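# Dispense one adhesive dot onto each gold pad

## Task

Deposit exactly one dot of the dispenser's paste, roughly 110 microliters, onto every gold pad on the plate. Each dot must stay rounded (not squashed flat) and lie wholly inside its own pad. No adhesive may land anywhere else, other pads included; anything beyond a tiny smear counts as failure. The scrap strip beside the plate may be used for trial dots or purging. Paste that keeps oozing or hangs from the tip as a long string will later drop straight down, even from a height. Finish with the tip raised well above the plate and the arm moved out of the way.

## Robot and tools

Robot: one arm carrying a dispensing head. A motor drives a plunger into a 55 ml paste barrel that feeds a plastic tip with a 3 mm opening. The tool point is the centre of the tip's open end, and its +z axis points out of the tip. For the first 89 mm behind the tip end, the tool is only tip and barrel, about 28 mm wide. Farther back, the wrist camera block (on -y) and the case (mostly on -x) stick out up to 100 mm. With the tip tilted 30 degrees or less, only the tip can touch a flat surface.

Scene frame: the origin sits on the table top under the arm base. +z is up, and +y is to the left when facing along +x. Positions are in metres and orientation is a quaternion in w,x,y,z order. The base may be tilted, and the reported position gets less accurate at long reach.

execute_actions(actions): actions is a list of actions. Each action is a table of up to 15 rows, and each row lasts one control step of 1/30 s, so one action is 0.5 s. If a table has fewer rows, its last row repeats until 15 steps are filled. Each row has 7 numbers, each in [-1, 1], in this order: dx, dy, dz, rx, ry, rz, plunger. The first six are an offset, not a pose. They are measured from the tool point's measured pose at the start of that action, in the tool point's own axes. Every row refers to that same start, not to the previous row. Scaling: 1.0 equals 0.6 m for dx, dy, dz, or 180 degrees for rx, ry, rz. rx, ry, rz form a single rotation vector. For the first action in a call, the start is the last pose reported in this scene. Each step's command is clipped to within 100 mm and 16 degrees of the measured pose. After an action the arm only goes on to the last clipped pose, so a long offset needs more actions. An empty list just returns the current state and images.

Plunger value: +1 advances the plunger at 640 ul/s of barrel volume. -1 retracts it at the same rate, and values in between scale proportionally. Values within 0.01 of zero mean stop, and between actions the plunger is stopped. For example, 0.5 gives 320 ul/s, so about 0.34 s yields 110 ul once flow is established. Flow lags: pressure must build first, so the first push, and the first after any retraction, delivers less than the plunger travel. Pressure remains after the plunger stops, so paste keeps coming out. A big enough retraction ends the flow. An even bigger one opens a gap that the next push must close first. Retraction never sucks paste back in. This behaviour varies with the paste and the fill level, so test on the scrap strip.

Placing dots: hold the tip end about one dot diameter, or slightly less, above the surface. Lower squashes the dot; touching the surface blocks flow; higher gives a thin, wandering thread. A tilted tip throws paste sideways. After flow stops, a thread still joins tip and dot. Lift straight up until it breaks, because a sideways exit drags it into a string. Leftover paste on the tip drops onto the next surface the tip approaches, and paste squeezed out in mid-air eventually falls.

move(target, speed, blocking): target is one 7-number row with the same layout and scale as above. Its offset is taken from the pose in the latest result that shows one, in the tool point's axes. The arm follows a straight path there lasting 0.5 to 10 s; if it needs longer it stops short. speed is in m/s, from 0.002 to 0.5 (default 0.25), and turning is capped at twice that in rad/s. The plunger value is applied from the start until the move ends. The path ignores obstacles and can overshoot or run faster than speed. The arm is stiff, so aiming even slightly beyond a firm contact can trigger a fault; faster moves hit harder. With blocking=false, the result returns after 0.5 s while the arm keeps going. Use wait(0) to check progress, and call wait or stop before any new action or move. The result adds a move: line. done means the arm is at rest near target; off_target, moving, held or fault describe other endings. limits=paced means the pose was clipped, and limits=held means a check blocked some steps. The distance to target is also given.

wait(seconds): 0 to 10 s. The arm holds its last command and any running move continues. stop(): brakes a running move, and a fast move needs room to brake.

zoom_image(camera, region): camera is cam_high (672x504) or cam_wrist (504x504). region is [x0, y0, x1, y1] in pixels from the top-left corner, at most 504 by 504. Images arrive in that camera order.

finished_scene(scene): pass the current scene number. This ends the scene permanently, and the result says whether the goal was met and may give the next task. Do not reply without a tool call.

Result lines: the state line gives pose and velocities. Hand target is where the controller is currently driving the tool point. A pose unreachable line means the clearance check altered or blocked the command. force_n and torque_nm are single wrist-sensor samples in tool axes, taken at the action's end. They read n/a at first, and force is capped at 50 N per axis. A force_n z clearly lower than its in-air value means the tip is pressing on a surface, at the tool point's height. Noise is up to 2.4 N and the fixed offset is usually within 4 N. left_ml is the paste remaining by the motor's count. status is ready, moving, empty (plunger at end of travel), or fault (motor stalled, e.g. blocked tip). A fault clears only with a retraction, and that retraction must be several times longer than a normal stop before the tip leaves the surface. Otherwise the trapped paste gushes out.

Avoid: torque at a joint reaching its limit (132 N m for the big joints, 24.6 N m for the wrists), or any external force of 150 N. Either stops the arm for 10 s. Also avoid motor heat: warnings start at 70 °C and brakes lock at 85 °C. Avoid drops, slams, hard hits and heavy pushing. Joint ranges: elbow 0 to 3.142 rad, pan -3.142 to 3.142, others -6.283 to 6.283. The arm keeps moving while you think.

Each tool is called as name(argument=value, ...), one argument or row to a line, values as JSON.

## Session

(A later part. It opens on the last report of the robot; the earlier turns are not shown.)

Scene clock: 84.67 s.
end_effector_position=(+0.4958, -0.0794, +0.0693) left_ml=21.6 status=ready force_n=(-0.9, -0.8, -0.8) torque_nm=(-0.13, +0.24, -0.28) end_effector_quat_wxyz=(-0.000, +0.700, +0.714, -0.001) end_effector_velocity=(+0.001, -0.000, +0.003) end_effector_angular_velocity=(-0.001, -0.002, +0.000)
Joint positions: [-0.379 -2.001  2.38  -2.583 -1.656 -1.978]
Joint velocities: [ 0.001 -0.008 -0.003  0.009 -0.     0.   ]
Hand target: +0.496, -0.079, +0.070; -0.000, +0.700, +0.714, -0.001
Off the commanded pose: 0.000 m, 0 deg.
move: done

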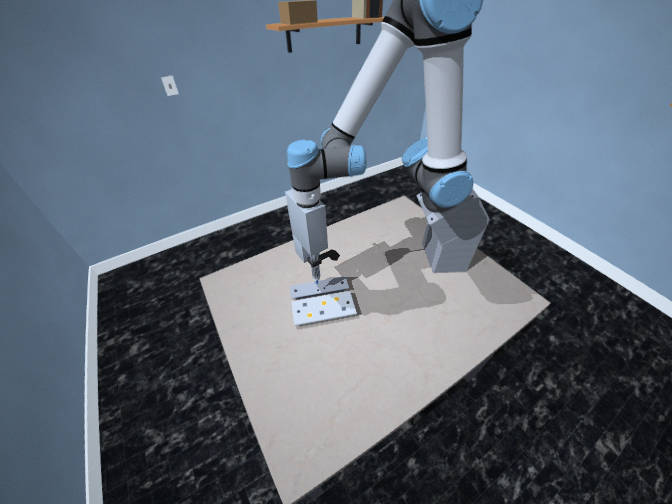

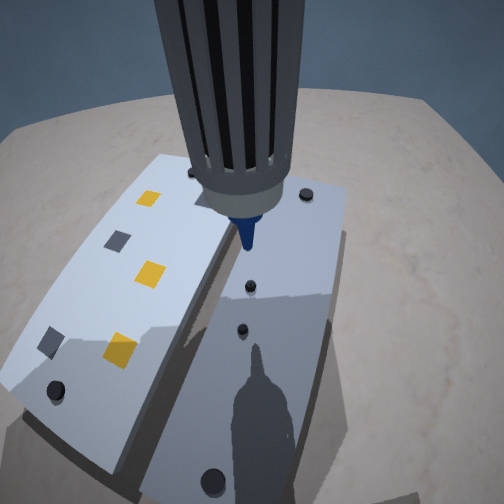

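move(
  target=[0.1206, -0.0573, 0.0405, 0, 0, 0, 0],
  speed=0.12,
)

zoom_image(
  camera="cam_wrist",
  region=[200, 210, 300, 310],
)

Scene clock: 90.40 s.
end_effector_position=(+0.4601, -0.0077, +0.0451) left_ml=21.6 status=ready force_n=(+0.2, -1.3, -0.8) torque_nm=(-0.40, -0.21, -0.21) end_effector_quat_wxyz=(-0.001, +0.700, +0.714, -0.001) end_effector_velocity=(-0.001, +0.001, -0.001) end_effector_angular_velocity=(-0.003, -0.001, +0.000)
Joint positions: [-0.18  -1.91   2.494 -2.764 -1.771 -1.815]
Joint velocities: [ 0.009  0.007  0.002 -0.009 -0.009  0.008]
Hand target: +0.460, -0.008, +0.045; -0.000, +0.700, +0.714, -0.001
Off the commanded pose: 0.000 m, 0 deg.
move: done

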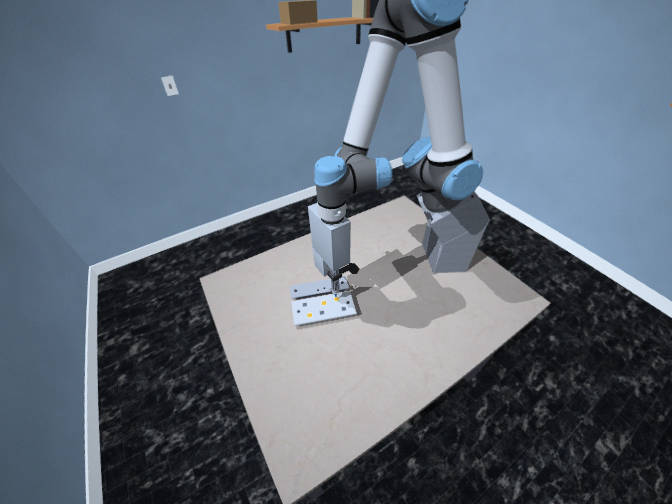

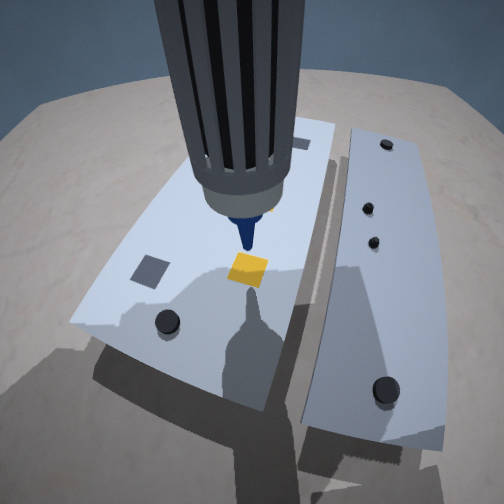

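Region (200, 210, 300, 310) of cam_wrist's 504x504 image, scaled by 5.040, with more detail than that image has.

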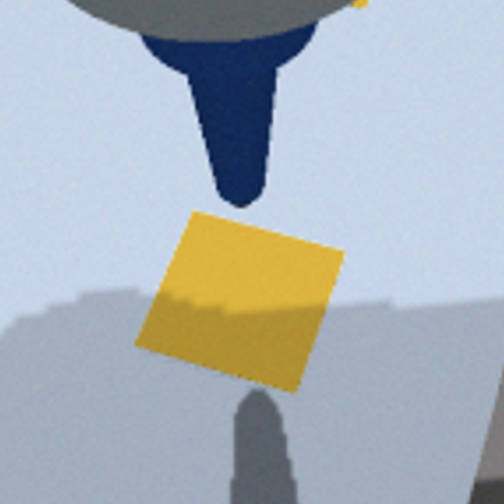

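execute_actions(
  actions=[
    [[0.0001,-0.0002,0.002,0,0,0,0],[0.0002,-0.0004,0.005,0,0,0,0],[0.0004,-0.0006,0.008,0,0,0,0],[0.0005,-0.0008,0.011,0,0,0,0],[0.0007,-0.001,0.014,0,0,0,0],[0.0008,-0.0012,0.0165,0,0,0,0],[0.0008,-0.0012,0.0177,0,0,0,0]],
  ],
)

wait(
  seconds=0.3,
)

zoom_image(
  camera="cam_wrist",
  region=[210, 210, 290, 290],
)

Scene clock: 95.93 s.
end_effector_position=(+0.4593, -0.0073, +0.0352) left_ml=21.6 status=ready force_n=(-1.1, -1.6, +0.5) torque_nm=(-0.42, +0.22, -0.24) end_effector_quat_wxyz=(-0.001, +0.700, +0.714, -0.001) end_effector_velocity=(+0.000, +0.000, -0.006) end_effector_angular_velocity=(+0.000, -0.000, +0.000)
Joint positions: [-0.186 -1.877  2.501 -2.805 -1.768 -1.82 ]
Joint velocities: [-0.004  0.022  0.004 -0.026  0.002 -0.003]
Hand target: +0.459, -0.007, +0.034; -0.001, +0.700, +0.714, -0.001
Off the commanded pose: 0.001 m, 0 deg.

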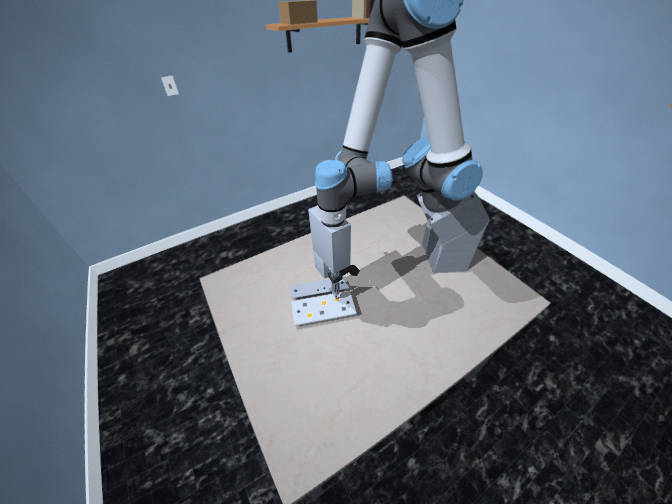

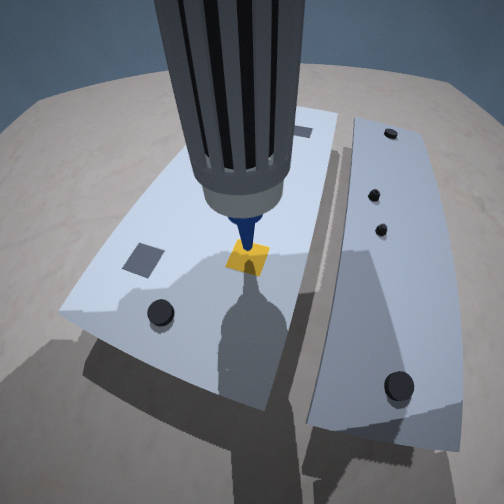

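Scene clock: 96.23 s.
end_effector_position=(+0.4593, -0.0073, +0.0345) left_ml=21.6 status=ready force_n=(+0.3, -1.2, +0.8) torque_nm=(-0.31, -0.24, -0.31) end_effector_quat_wxyz=(-0.001, +0.700, +0.714, -0.001) end_effector_velocity=(-0.000, +0.001, -0.001) end_effector_angular_velocity=(+0.001, -0.000, -0.000)
Joint positions: [-0.187 -1.875  2.502 -2.808 -1.768 -1.82 ]
Joint velocities: [-0.     0.002  0.001 -0.002  0.002 -0.   ]
Hand target: +0.459, -0.007, +0.034; -0.001, +0.700, +0.714, -0.001
Off the commanded pose: 0.000 m, 0 deg.
wait: 0.30 s; at rest by 0.17 s

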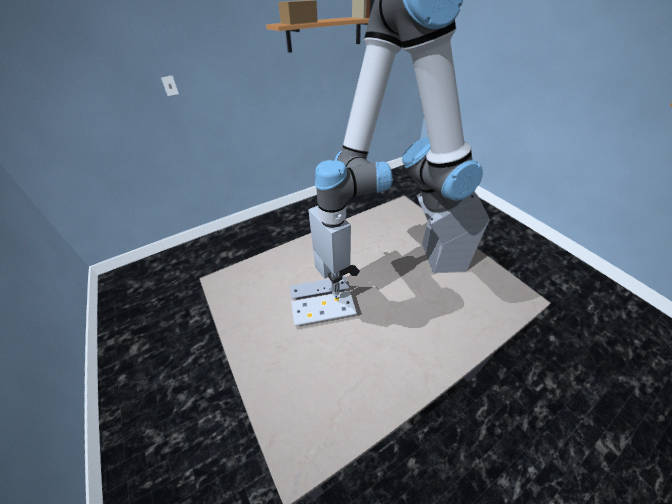

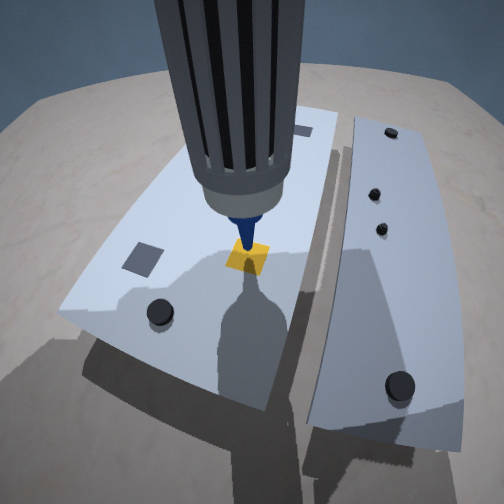

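Region (210, 210, 290, 290) of cam_wrist's 504x504 image, scaled by 6.300, with more detail than that image has.

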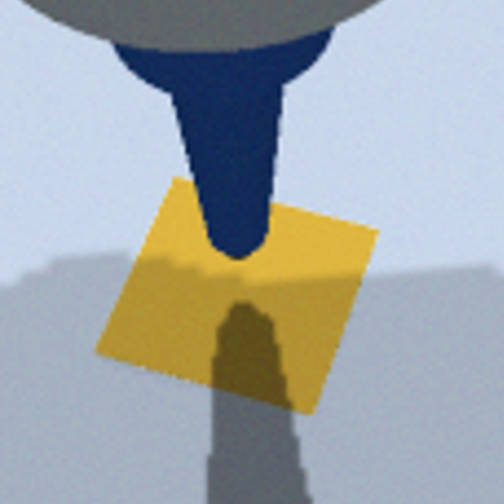

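execute_actions(
  actions=[
    [[0,0,0,0,0,0,0.344]],
  ],
)

wait(
  seconds=8,
)

zoom_image(
  camera="cam_wrist",
  region=[210, 210, 290, 290],
)

Scene clock: 98.40 s.
end_effector_position=(+0.4593, -0.0073, +0.0345) left_ml=21.4 status=moving force_n=(-1.0, -0.6, +0.0) torque_nm=(-0.07, +0.32, -0.20) end_effector_quat_wxyz=(-0.001, +0.700, +0.714, -0.001) end_effector_velocity=(-0.000, +0.000, -0.000) end_effector_angular_velocity=(+0.001, +0.001, +0.000)
Joint positions: [-0.187 -1.875  2.502 -2.808 -1.768 -1.82 ]
Joint velocities: [ 0.    -0.     0.     0.001  0.001 -0.   ]
Hand target: +0.459, -0.007, +0.035; -0.001, +0.700, +0.714, -0.001
Off the commanded pose: 0.000 m, 0 deg.

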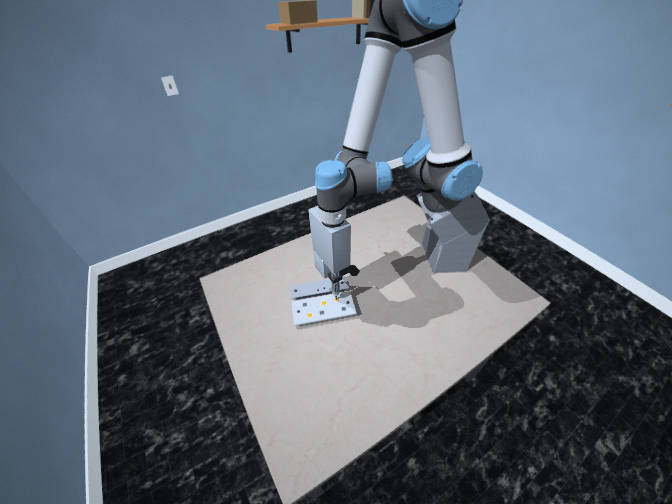

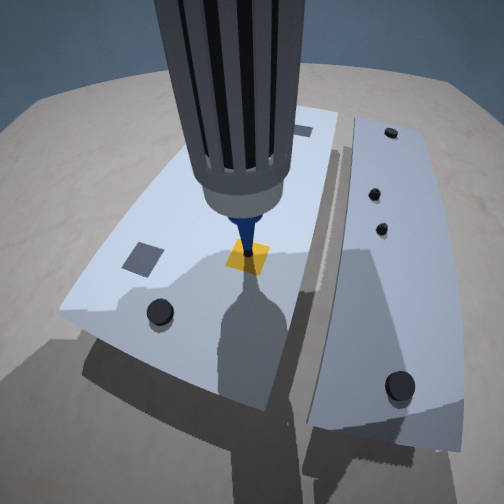

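Scene clock: 106.40 s.
end_effector_position=(+0.4593, -0.0073, +0.0345) left_ml=21.4 status=ready force_n=(-0.9, -1.2, +0.8) torque_nm=(-0.27, +0.27, -0.29) end_effector_quat_wxyz=(-0.001, +0.700, +0.714, -0.001) end_effector_velocity=(-0.000, +0.001, -0.000) end_effector_angular_velocity=(+0.001, +0.001, -0.000)
Joint positions: [-0.187 -1.875  2.502 -2.808 -1.768 -1.82 ]
Joint velocities: [ 0.     0.    -0.001  0.001  0.001  0.001]
Hand target: +0.459, -0.007, +0.035; -0.001, +0.700, +0.714, -0.001
Off the commanded pose: 0.000 m, 0 deg.
wait: 8.00 s; at rest by 0.20 s

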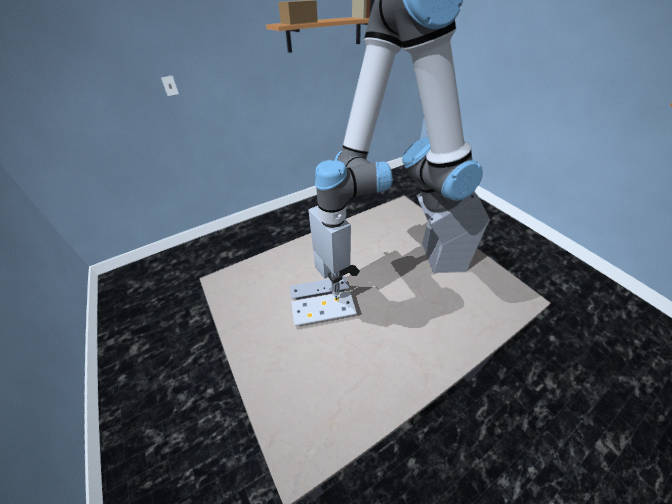

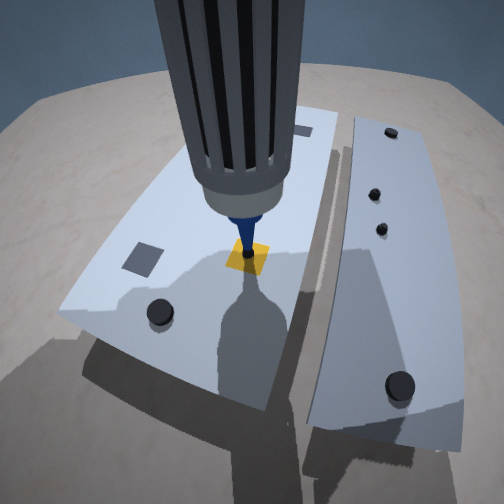

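Region (210, 210, 290, 290) of cam_wrist's 504x504 image, scaled by 6.300, with more detail than that image has.

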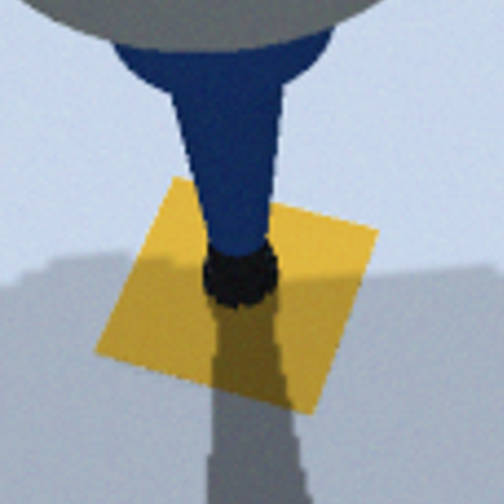

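move(
  target=[0, 0, -0.0592, 0, 0, 0, 0],
  speed=0.08,
)

zoom_image(
  camera="cam_wrist",
  region=[190, 220, 310, 340],
)

Scene clock: 108.90 s.
end_effector_position=(+0.4595, -0.0072, +0.0698) left_ml=21.4 status=ready force_n=(-0.7, -2.6, -0.1) torque_nm=(-0.77, +0.24, -0.21) end_effector_quat_wxyz=(-0.001, +0.700, +0.714, -0.001) end_effector_velocity=(+0.001, +0.000, +0.003) end_effector_angular_velocity=(+0.001, -0.000, -0.001)
Joint positions: [-0.159 -1.988  2.477 -2.666 -1.783 -1.797]
Joint velocities: [ 0.002 -0.008 -0.004  0.012  0.     0.002]
Hand target: +0.459, -0.007, +0.070; -0.001, +0.700, +0.714, -0.001
Off the commanded pose: 0.000 m, 0 deg.
move: done

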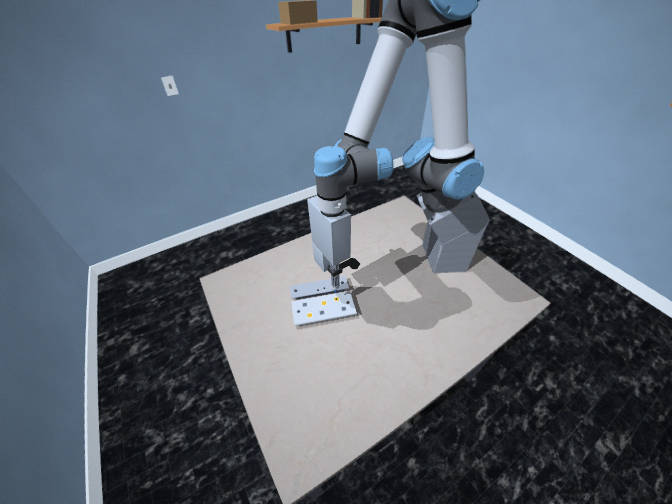

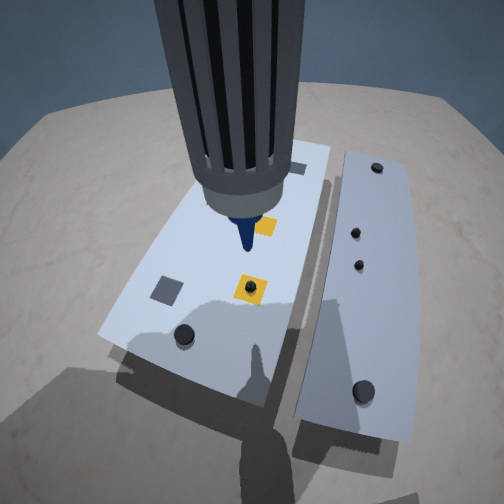

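Region (190, 220, 310, 340) of cam_wrist's 504x504 image, scaled by 4.200, with more detail than that image has.

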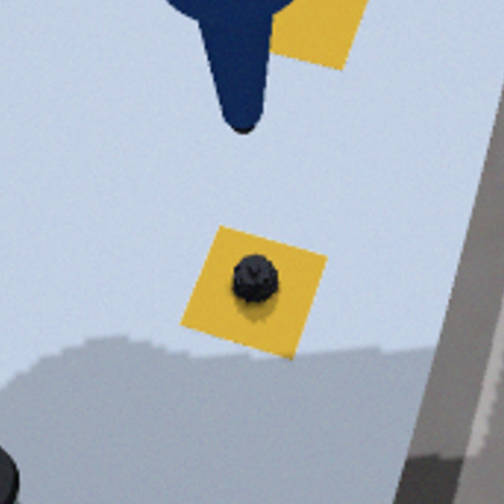

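move(
  target=[-0.0183, 0.083, 0.038, 0, 0, 0, 0],
  speed=0.1,
)

zoom_image(
  camera="cam_wrist",
  region=[200, 210, 300, 310],
)

Scene clock: 111.73 s.
end_effector_position=(+0.5092, -0.0172, +0.0469) left_ml=21.4 status=ready force_n=(-1.7, -1.4, +0.8) torque_nm=(-0.30, +0.54, -0.22) end_effector_quat_wxyz=(-0.001, +0.700, +0.714, -0.001) end_effector_velocity=(+0.000, +0.000, -0.002) end_effector_angular_velocity=(+0.001, +0.002, -0.000)
Joint positions: [-0.173 -1.841  2.362 -2.7   -1.775 -1.809]
Joint velocities: [-0.     0.006 -0.003 -0.001  0.     0.001]
Hand target: +0.509, -0.017, +0.047; -0.001, +0.700, +0.714, -0.001
Off the commanded pose: 0.000 m, 0 deg.
move: done

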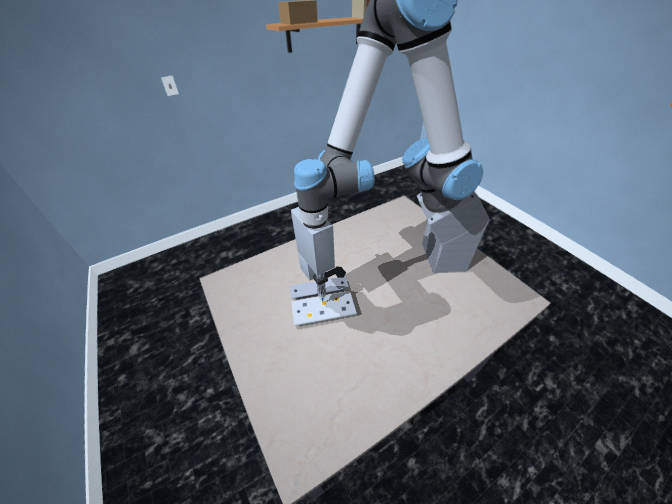

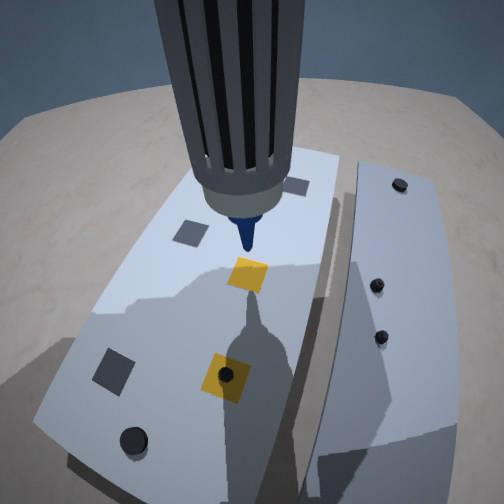

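Region (200, 210, 300, 310) of cam_wrist's 504x504 image, scaled by 5.040, with more detail than that image has.

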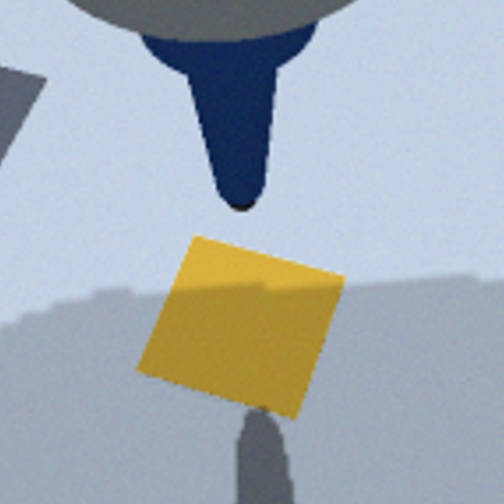

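execute_actions(
  actions=[
    [[0.0002,-0.001,0.002,0,0,0,0],[0.0004,-0.002,0.005,0,0,0,0],[0.0006,-0.003,0.009,0,0,0,0],[0.0008,-0.004,0.013,0,0,0,0],[0.0008,-0.0045,0.0165,0,0,0,0],[0.0008,-0.0045,0.019,0,0,0,0],[0.0008,-0.0045,0.0205,0,0,0,0]],
  ],
)

wait(
  seconds=0.3,
)

zoom_image(
  camera="cam_wrist",
  region=[210, 210, 290, 290],
)

Scene clock: 114.93 s.
end_effector_position=(+0.5065, -0.0168, +0.0355) left_ml=21.4 status=ready force_n=(-1.1, -2.6, +0.9) torque_nm=(-0.84, +0.33, -0.25) end_effector_quat_wxyz=(-0.001, +0.700, +0.714, -0.001) end_effector_velocity=(-0.002, +0.000, -0.008) end_effector_angular_velocity=(-0.000, +0.001, +0.001)
Joint positions: [-0.182 -1.813  2.375 -2.742 -1.77  -1.816]
Joint velocities: [-0.005  0.019  0.008 -0.028  0.002 -0.004]
Hand target: +0.506, -0.017, +0.035; -0.001, +0.700, +0.714, -0.001
Off the commanded pose: 0.001 m, 0 deg.

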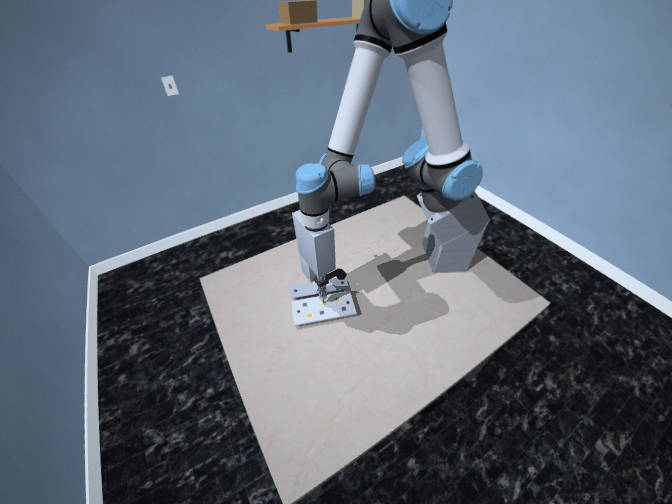

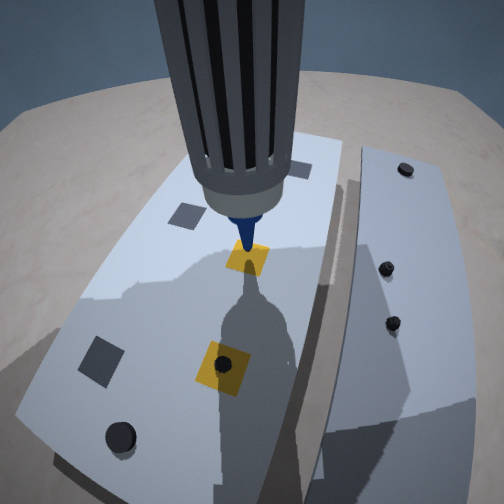

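Scene clock: 115.23 s.
end_effector_position=(+0.5064, -0.0168, +0.0347) left_ml=21.4 status=ready force_n=(-2.5, -2.2, -0.2) torque_nm=(-0.66, +0.80, -0.23) end_effector_quat_wxyz=(-0.001, +0.700, +0.714, -0.001) end_effector_velocity=(+0.002, -0.001, -0.000) end_effector_angular_velocity=(-0.001, -0.003, -0.001)
Joint positions: [-0.182 -1.811  2.376 -2.745 -1.77  -1.817]
Joint velocities: [-0.     0.001 -0.    -0.005 -0.    -0.   ]
Hand target: +0.506, -0.017, +0.035; -0.001, +0.700, +0.714, -0.001
Off the commanded pose: 0.000 m, 0 deg.
wait: 0.30 s; at rest by 0.17 s

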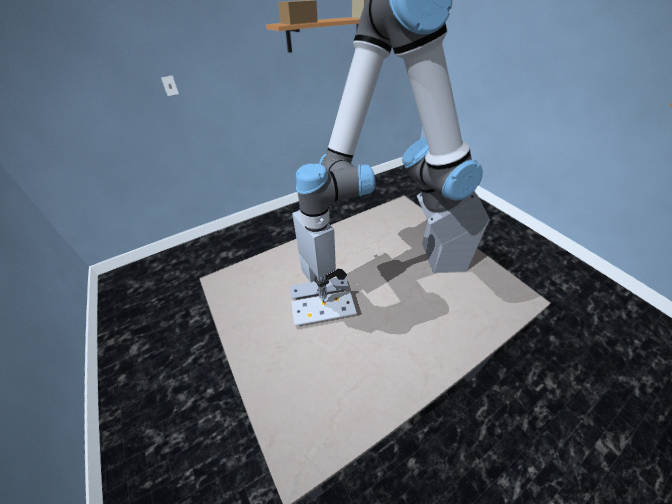

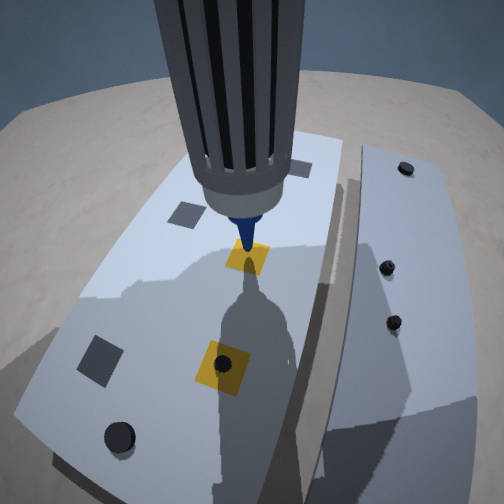

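Region (210, 210, 290, 290) of cam_wrist's 504x504 image, scaled by 6.300, with more detail than that image has.

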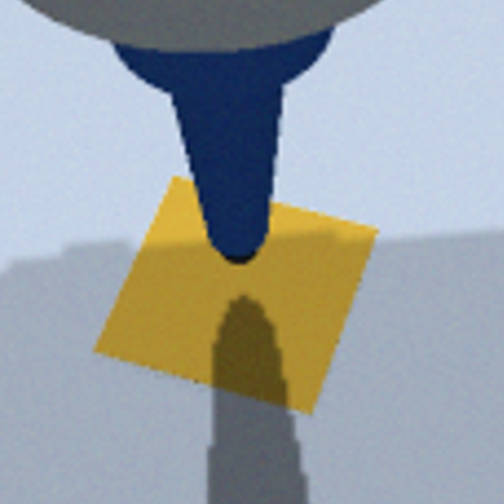

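execute_actions(
  actions=[
    [[0,0,0,0,0,0,0.344]],
  ],
)

wait(
  seconds=10,
)

zoom_image(
  camera="cam_wrist",
  region=[210, 210, 290, 290],
)

Scene clock: 117.03 s.
end_effector_position=(+0.5064, -0.0168, +0.0347) left_ml=21.3 status=moving force_n=(-0.9, -1.5, +1.0) torque_nm=(-0.38, +0.29, -0.20) end_effector_quat_wxyz=(-0.001, +0.700, +0.714, -0.001) end_effector_velocity=(-0.000, +0.000, -0.000) end_effector_angular_velocity=(+0.001, +0.001, +0.001)
Joint positions: [-0.182 -1.811  2.376 -2.745 -1.77  -1.817]
Joint velocities: [-0.    -0.    -0.     0.001  0.    -0.   ]
Hand target: +0.506, -0.017, +0.035; -0.001, +0.700, +0.714, -0.001
Off the commanded pose: 0.000 m, 0 deg.

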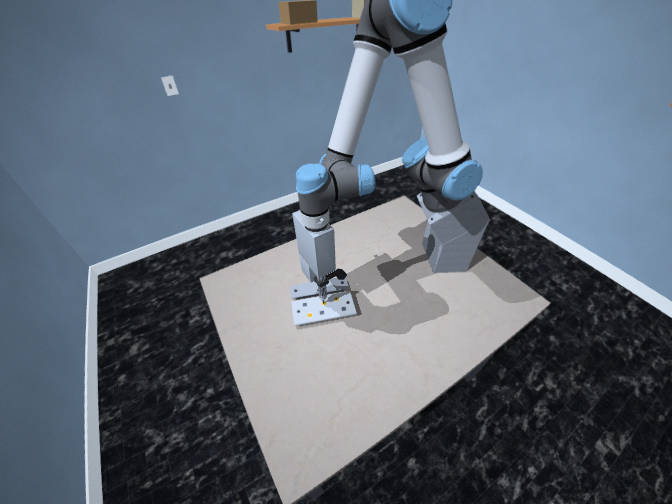

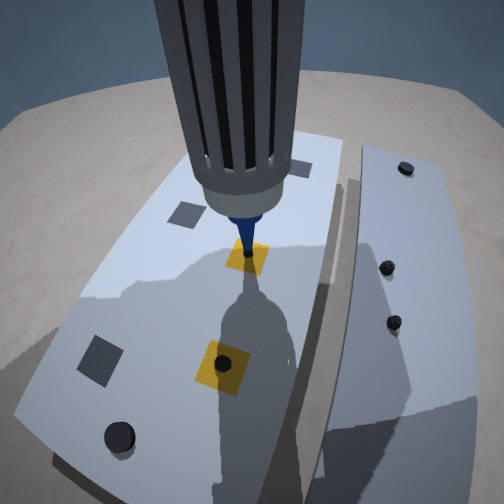

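Scene clock: 127.03 s.
end_effector_position=(+0.5064, -0.0168, +0.0347) left_ml=21.3 status=ready force_n=(-1.5, -2.1, +0.8) torque_nm=(-0.66, +0.45, -0.26) end_effector_quat_wxyz=(-0.001, +0.700, +0.714, -0.001) end_effector_velocity=(+0.001, -0.000, +0.000) end_effector_angular_velocity=(-0.001, -0.001, +0.001)
Joint positions: [-0.182 -1.811  2.376 -2.745 -1.77  -1.817]
Joint velocities: [ 0.    -0.    -0.001 -0.001 -0.    -0.001]
Hand target: +0.506, -0.017, +0.035; -0.001, +0.700, +0.714, -0.001
Off the commanded pose: 0.000 m, 0 deg.
wait: 10.00 s; at rest by 0.20 s

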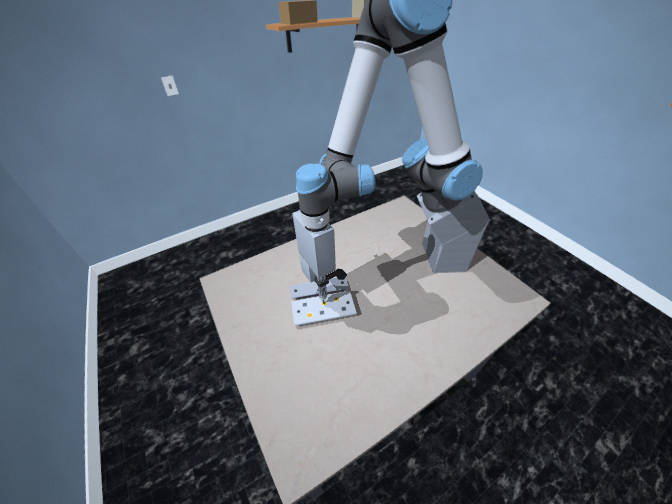

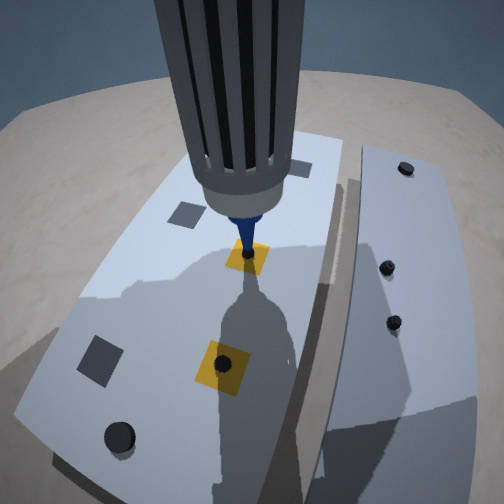

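Region (210, 210, 290, 290) of cam_wrist's 504x504 image, scaled by 6.300, with more detail than that image has.

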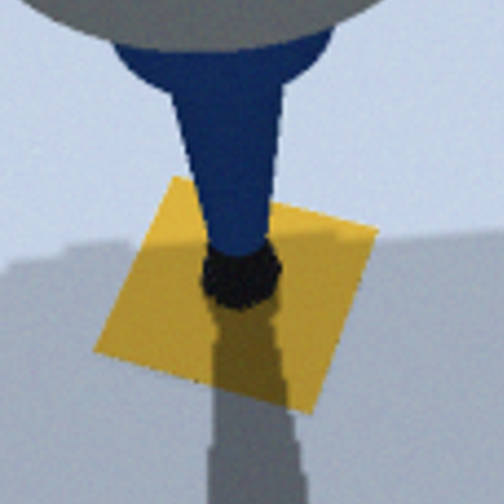

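move(
  target=[0, 0, -0.0592, 0, 0, 0, 0],
  speed=0.08,
)

zoom_image(
  camera="cam_wrist",
  region=[190, 220, 310, 340],
)

Scene clock: 132.20 s.
end_effector_position=(+0.5065, -0.0168, +0.0700) left_ml=21.3 status=ready force_n=(-0.6, -2.4, +0.4) torque_nm=(-0.73, +0.12, -0.19) end_effector_quat_wxyz=(-0.001, +0.700, +0.714, -0.001) end_effector_velocity=(-0.001, -0.001, +0.002) end_effector_angular_velocity=(-0.001, +0.002, +0.001)
Joint positions: [-0.158 -1.907  2.354 -2.624 -1.784 -1.796]
Joint velocities: [ 0.001 -0.006 -0.002  0.01  -0.002  0.001]
Hand target: +0.507, -0.017, +0.070; -0.001, +0.700, +0.714, -0.001
Off the commanded pose: 0.000 m, 0 deg.
move: done

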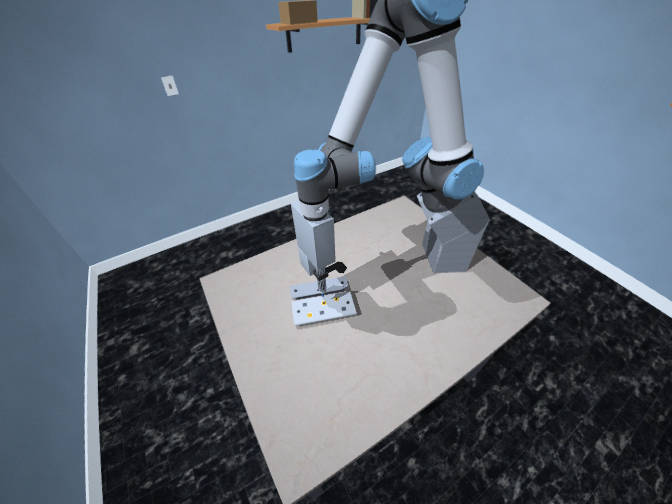

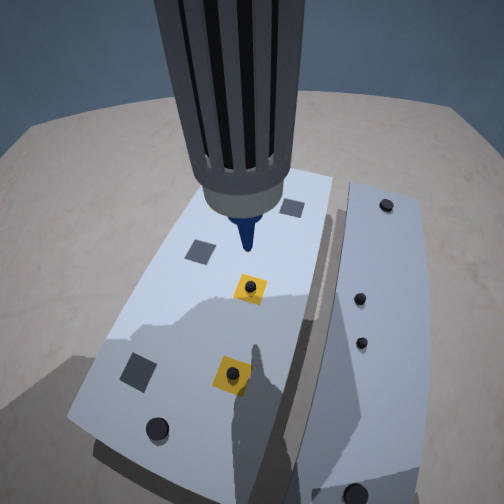

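Region (190, 220, 310, 340) of cam_wrist's 504x504 image, scaled by 4.200, with more detail than that image has.

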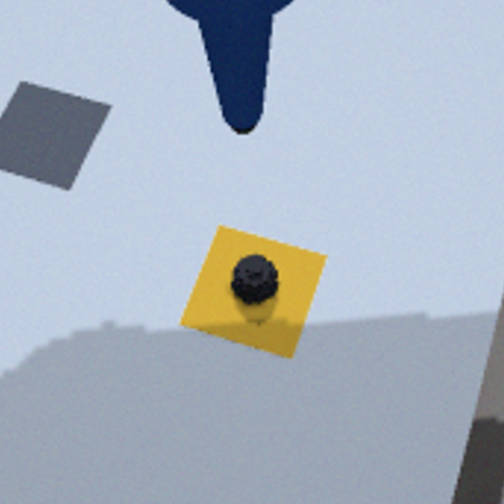

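move(
  target=[0.0258, 0.1097, 0.0383, 0, 0, 0, 0],
  speed=0.12,
)

zoom_image(
  camera="cam_wrist",
  region=[200, 210, 300, 310],
)

Scene clock: 134.60 s.
end_effector_position=(+0.5717, -0.0001, +0.0469) left_ml=21.3 status=ready force_n=(-1.0, -1.8, -0.2) torque_nm=(-0.56, +0.27, -0.22) end_effector_quat_wxyz=(-0.001, +0.700, +0.714, -0.000) end_effector_velocity=(+0.003, +0.000, -0.001) end_effector_angular_velocity=(-0.001, +0.000, +0.000)
Joint positions: [-0.092 -1.717  2.185 -2.632 -1.82  -1.741]
Joint velocities: [ 0.002  0.007 -0.008  0.002 -0.002  0.002]
Hand target: +0.572, -0.000, +0.047; -0.001, +0.700, +0.714, -0.000
Off the commanded pose: 0.000 m, 0 deg.
move: done

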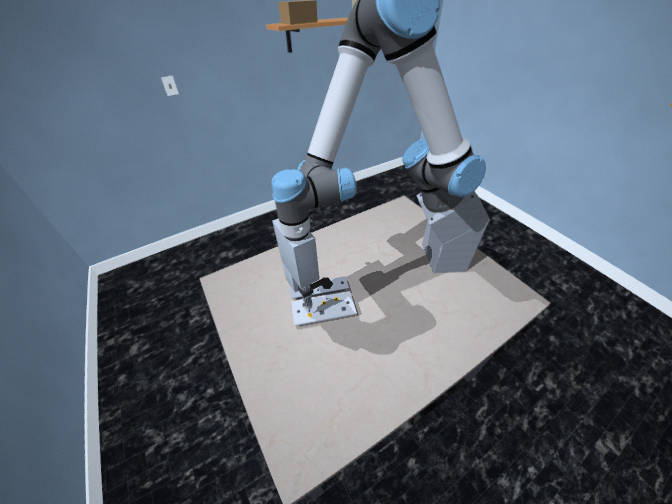

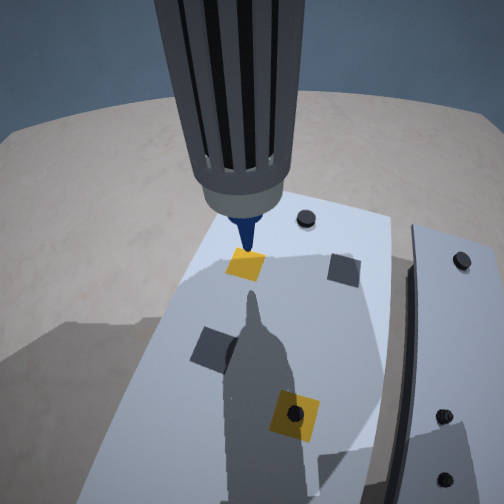

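Region (200, 210, 300, 310) of cam_wrist's 504x504 image, scaled by 5.040, with more detail than that image has.

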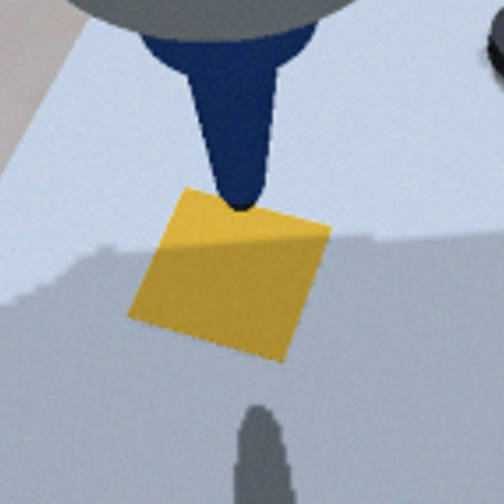

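execute_actions(
  actions=[
    [[0.0005,0.0012,0.002,0,0,0,0],[0.001,0.0026,0.005,0,0,0,0],[0.0016,0.004,0.009,0,0,0,0],[0.0021,0.0052,0.013,0,0,0,0],[0.0024,0.0059,0.0165,0,0,0,0],[0.0024,0.0059,0.019,0,0,0,0],[0.0024,0.0059,0.0204,0,0,0,0]],
  ],
)

wait(
  seconds=0.3,
)

zoom_image(
  camera="cam_wrist",
  region=[210, 210, 290, 290],
)

Scene clock: 138.53 s.
end_effector_position=(+0.5750, +0.0013, +0.0354) left_ml=21.3 status=ready force_n=(-0.3, -1.1, +1.1) torque_nm=(-0.23, +0.02, -0.25) end_effector_quat_wxyz=(-0.001, +0.700, +0.714, -0.000) end_effector_velocity=(+0.002, -0.000, -0.007) end_effector_angular_velocity=(-0.001, -0.001, -0.000)
Joint positions: [-0.095 -1.684  2.18  -2.661 -1.819 -1.743]
Joint velocities: [-0.002  0.018 -0.001 -0.018  0.    -0.002]
Hand target: +0.575, +0.001, +0.035; -0.001, +0.700, +0.714, -0.000
Off the commanded pose: 0.001 m, 0 deg.

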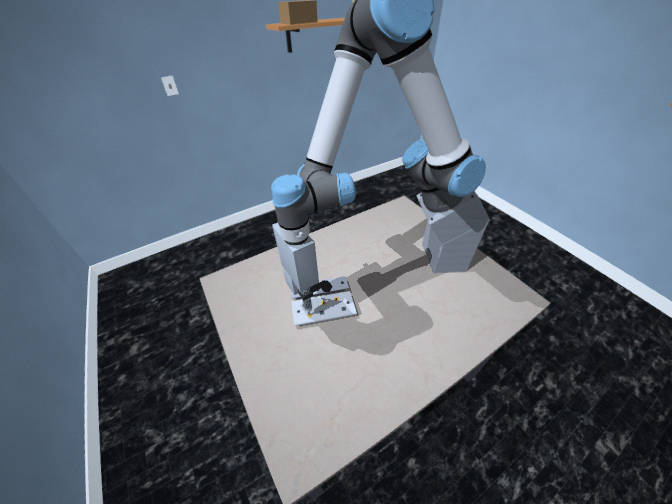

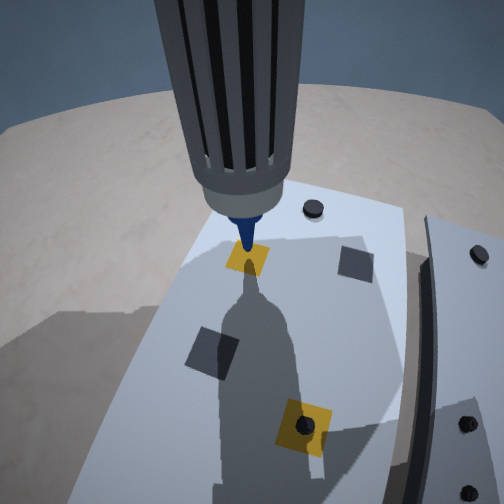

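Scene clock: 138.83 s.
end_effector_position=(+0.5752, +0.0014, +0.0347) left_ml=21.3 status=ready force_n=(+0.0, -1.4, -0.3) torque_nm=(-0.42, -0.08, -0.24) end_effector_quat_wxyz=(-0.001, +0.700, +0.714, -0.000) end_effector_velocity=(-0.000, +0.000, -0.001) end_effector_angular_velocity=(+0.001, +0.001, +0.000)
Joint positions: [-0.095 -1.682  2.18  -2.663 -1.819 -1.743]
Joint velocities: [-0.     0.002 -0.    -0.001  0.001 -0.   ]
Hand target: +0.575, +0.001, +0.035; -0.001, +0.700, +0.714, -0.000
Off the commanded pose: 0.000 m, 0 deg.
wait: 0.30 s; at rest by 0.17 s

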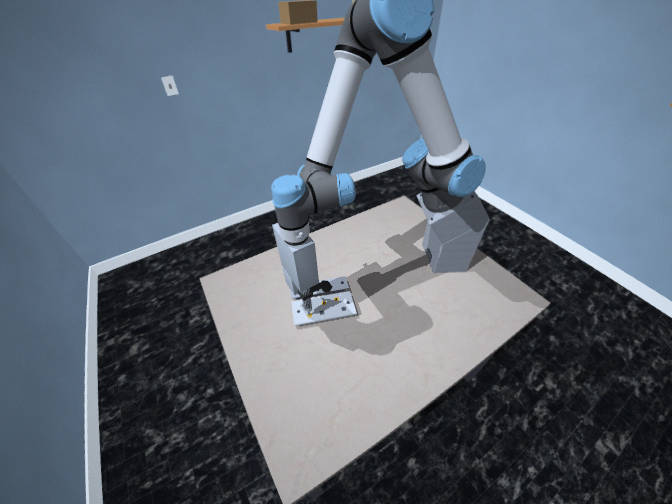

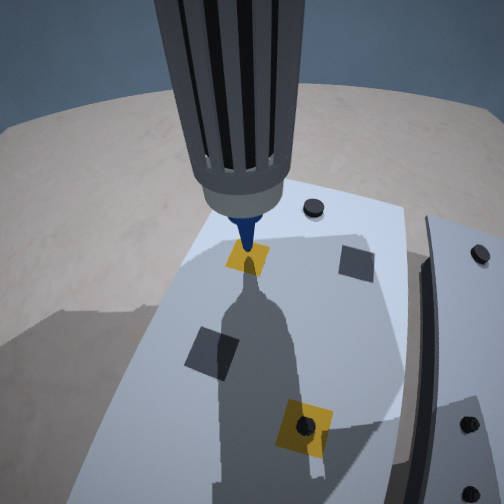

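Region (210, 210, 290, 290) of cam_wrist's 504x504 image, scaled by 6.300, with more detail than that image has.

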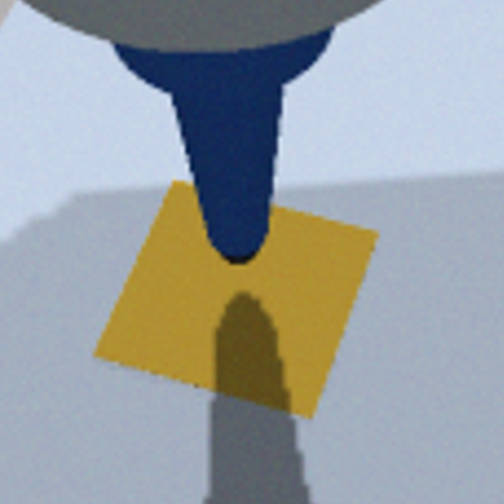

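execute_actions(
  actions=[
    [[0,0,0,0,0,0,0.344]],
  ],
)

wait(
  seconds=10,
)

zoom_image(
  camera="cam_wrist",
  region=[210, 210, 290, 290],
)

Scene clock: 140.33 s.
end_effector_position=(+0.5752, +0.0014, +0.0347) left_ml=21.2 status=moving force_n=(-0.6, -1.3, +1.2) torque_nm=(-0.36, +0.09, -0.23) end_effector_quat_wxyz=(-0.001, +0.700, +0.714, -0.000) end_effector_velocity=(+0.000, -0.001, +0.000) end_effector_angular_velocity=(-0.002, -0.000, -0.000)
Joint positions: [-0.095 -1.682  2.18  -2.663 -1.819 -1.743]
Joint velocities: [ 0.    -0.    -0.001  0.    -0.002  0.   ]
Hand target: +0.575, +0.001, +0.035; -0.001, +0.700, +0.714, -0.000
Off the commanded pose: 0.000 m, 0 deg.

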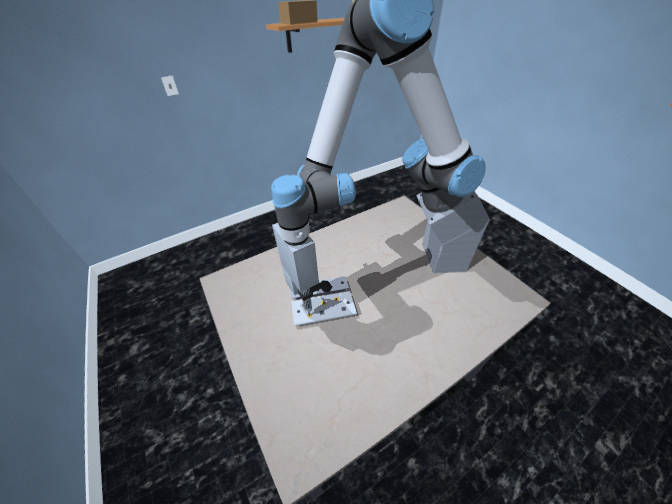

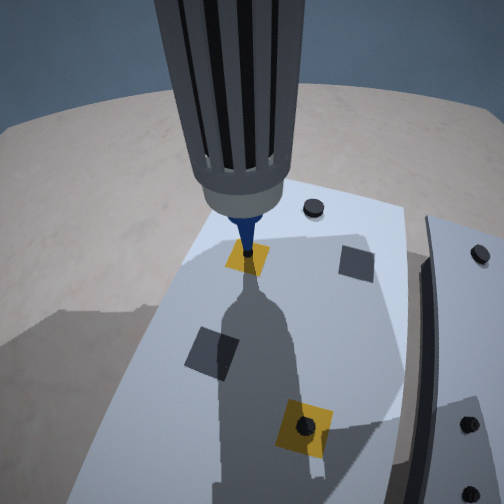

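Scene clock: 150.33 s.
end_effector_position=(+0.5752, +0.0014, +0.0347) left_ml=21.2 status=ready force_n=(+0.4, -1.3, +0.5) torque_nm=(-0.40, -0.25, -0.16) end_effector_quat_wxyz=(-0.001, +0.700, +0.714, -0.000) end_effector_velocity=(+0.000, -0.000, -0.000) end_effector_angular_velocity=(-0.000, +0.000, +0.000)
Joint positions: [-0.095 -1.682  2.18  -2.663 -1.819 -1.743]
Joint velocities: [ 0.  0. -0.  0. -0.  0.]
Hand target: +0.575, +0.001, +0.035; -0.001, +0.700, +0.714, -0.000
Off the commanded pose: 0.000 m, 0 deg.
wait: 10.00 s; at rest by 0.20 s

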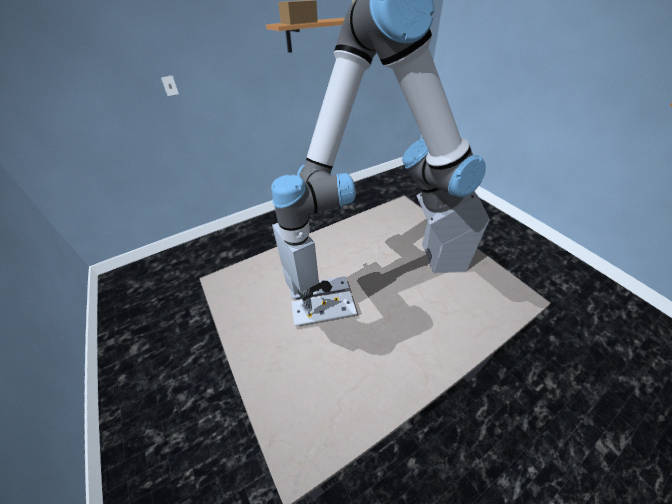

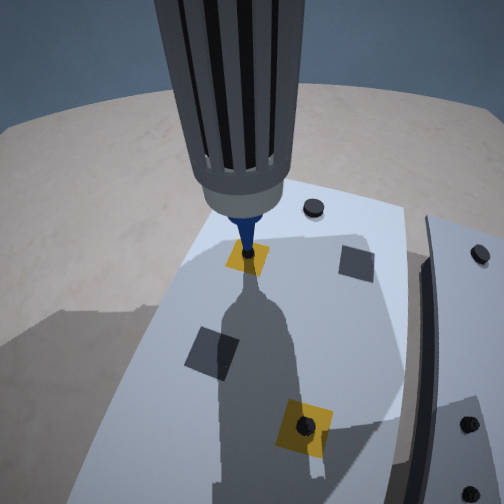

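Region (210, 210, 290, 290) of cam_wrist's 504x504 image, scaled by 6.300, with more detail than that image has.

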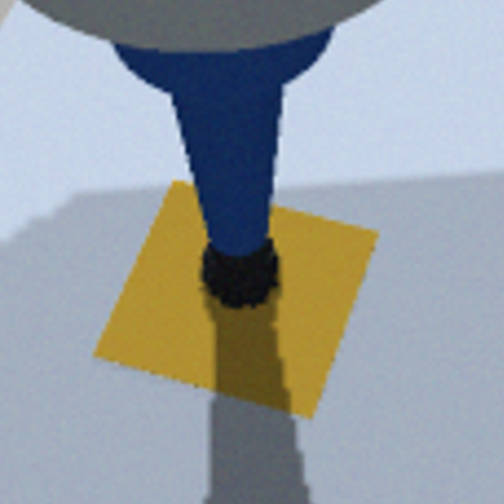

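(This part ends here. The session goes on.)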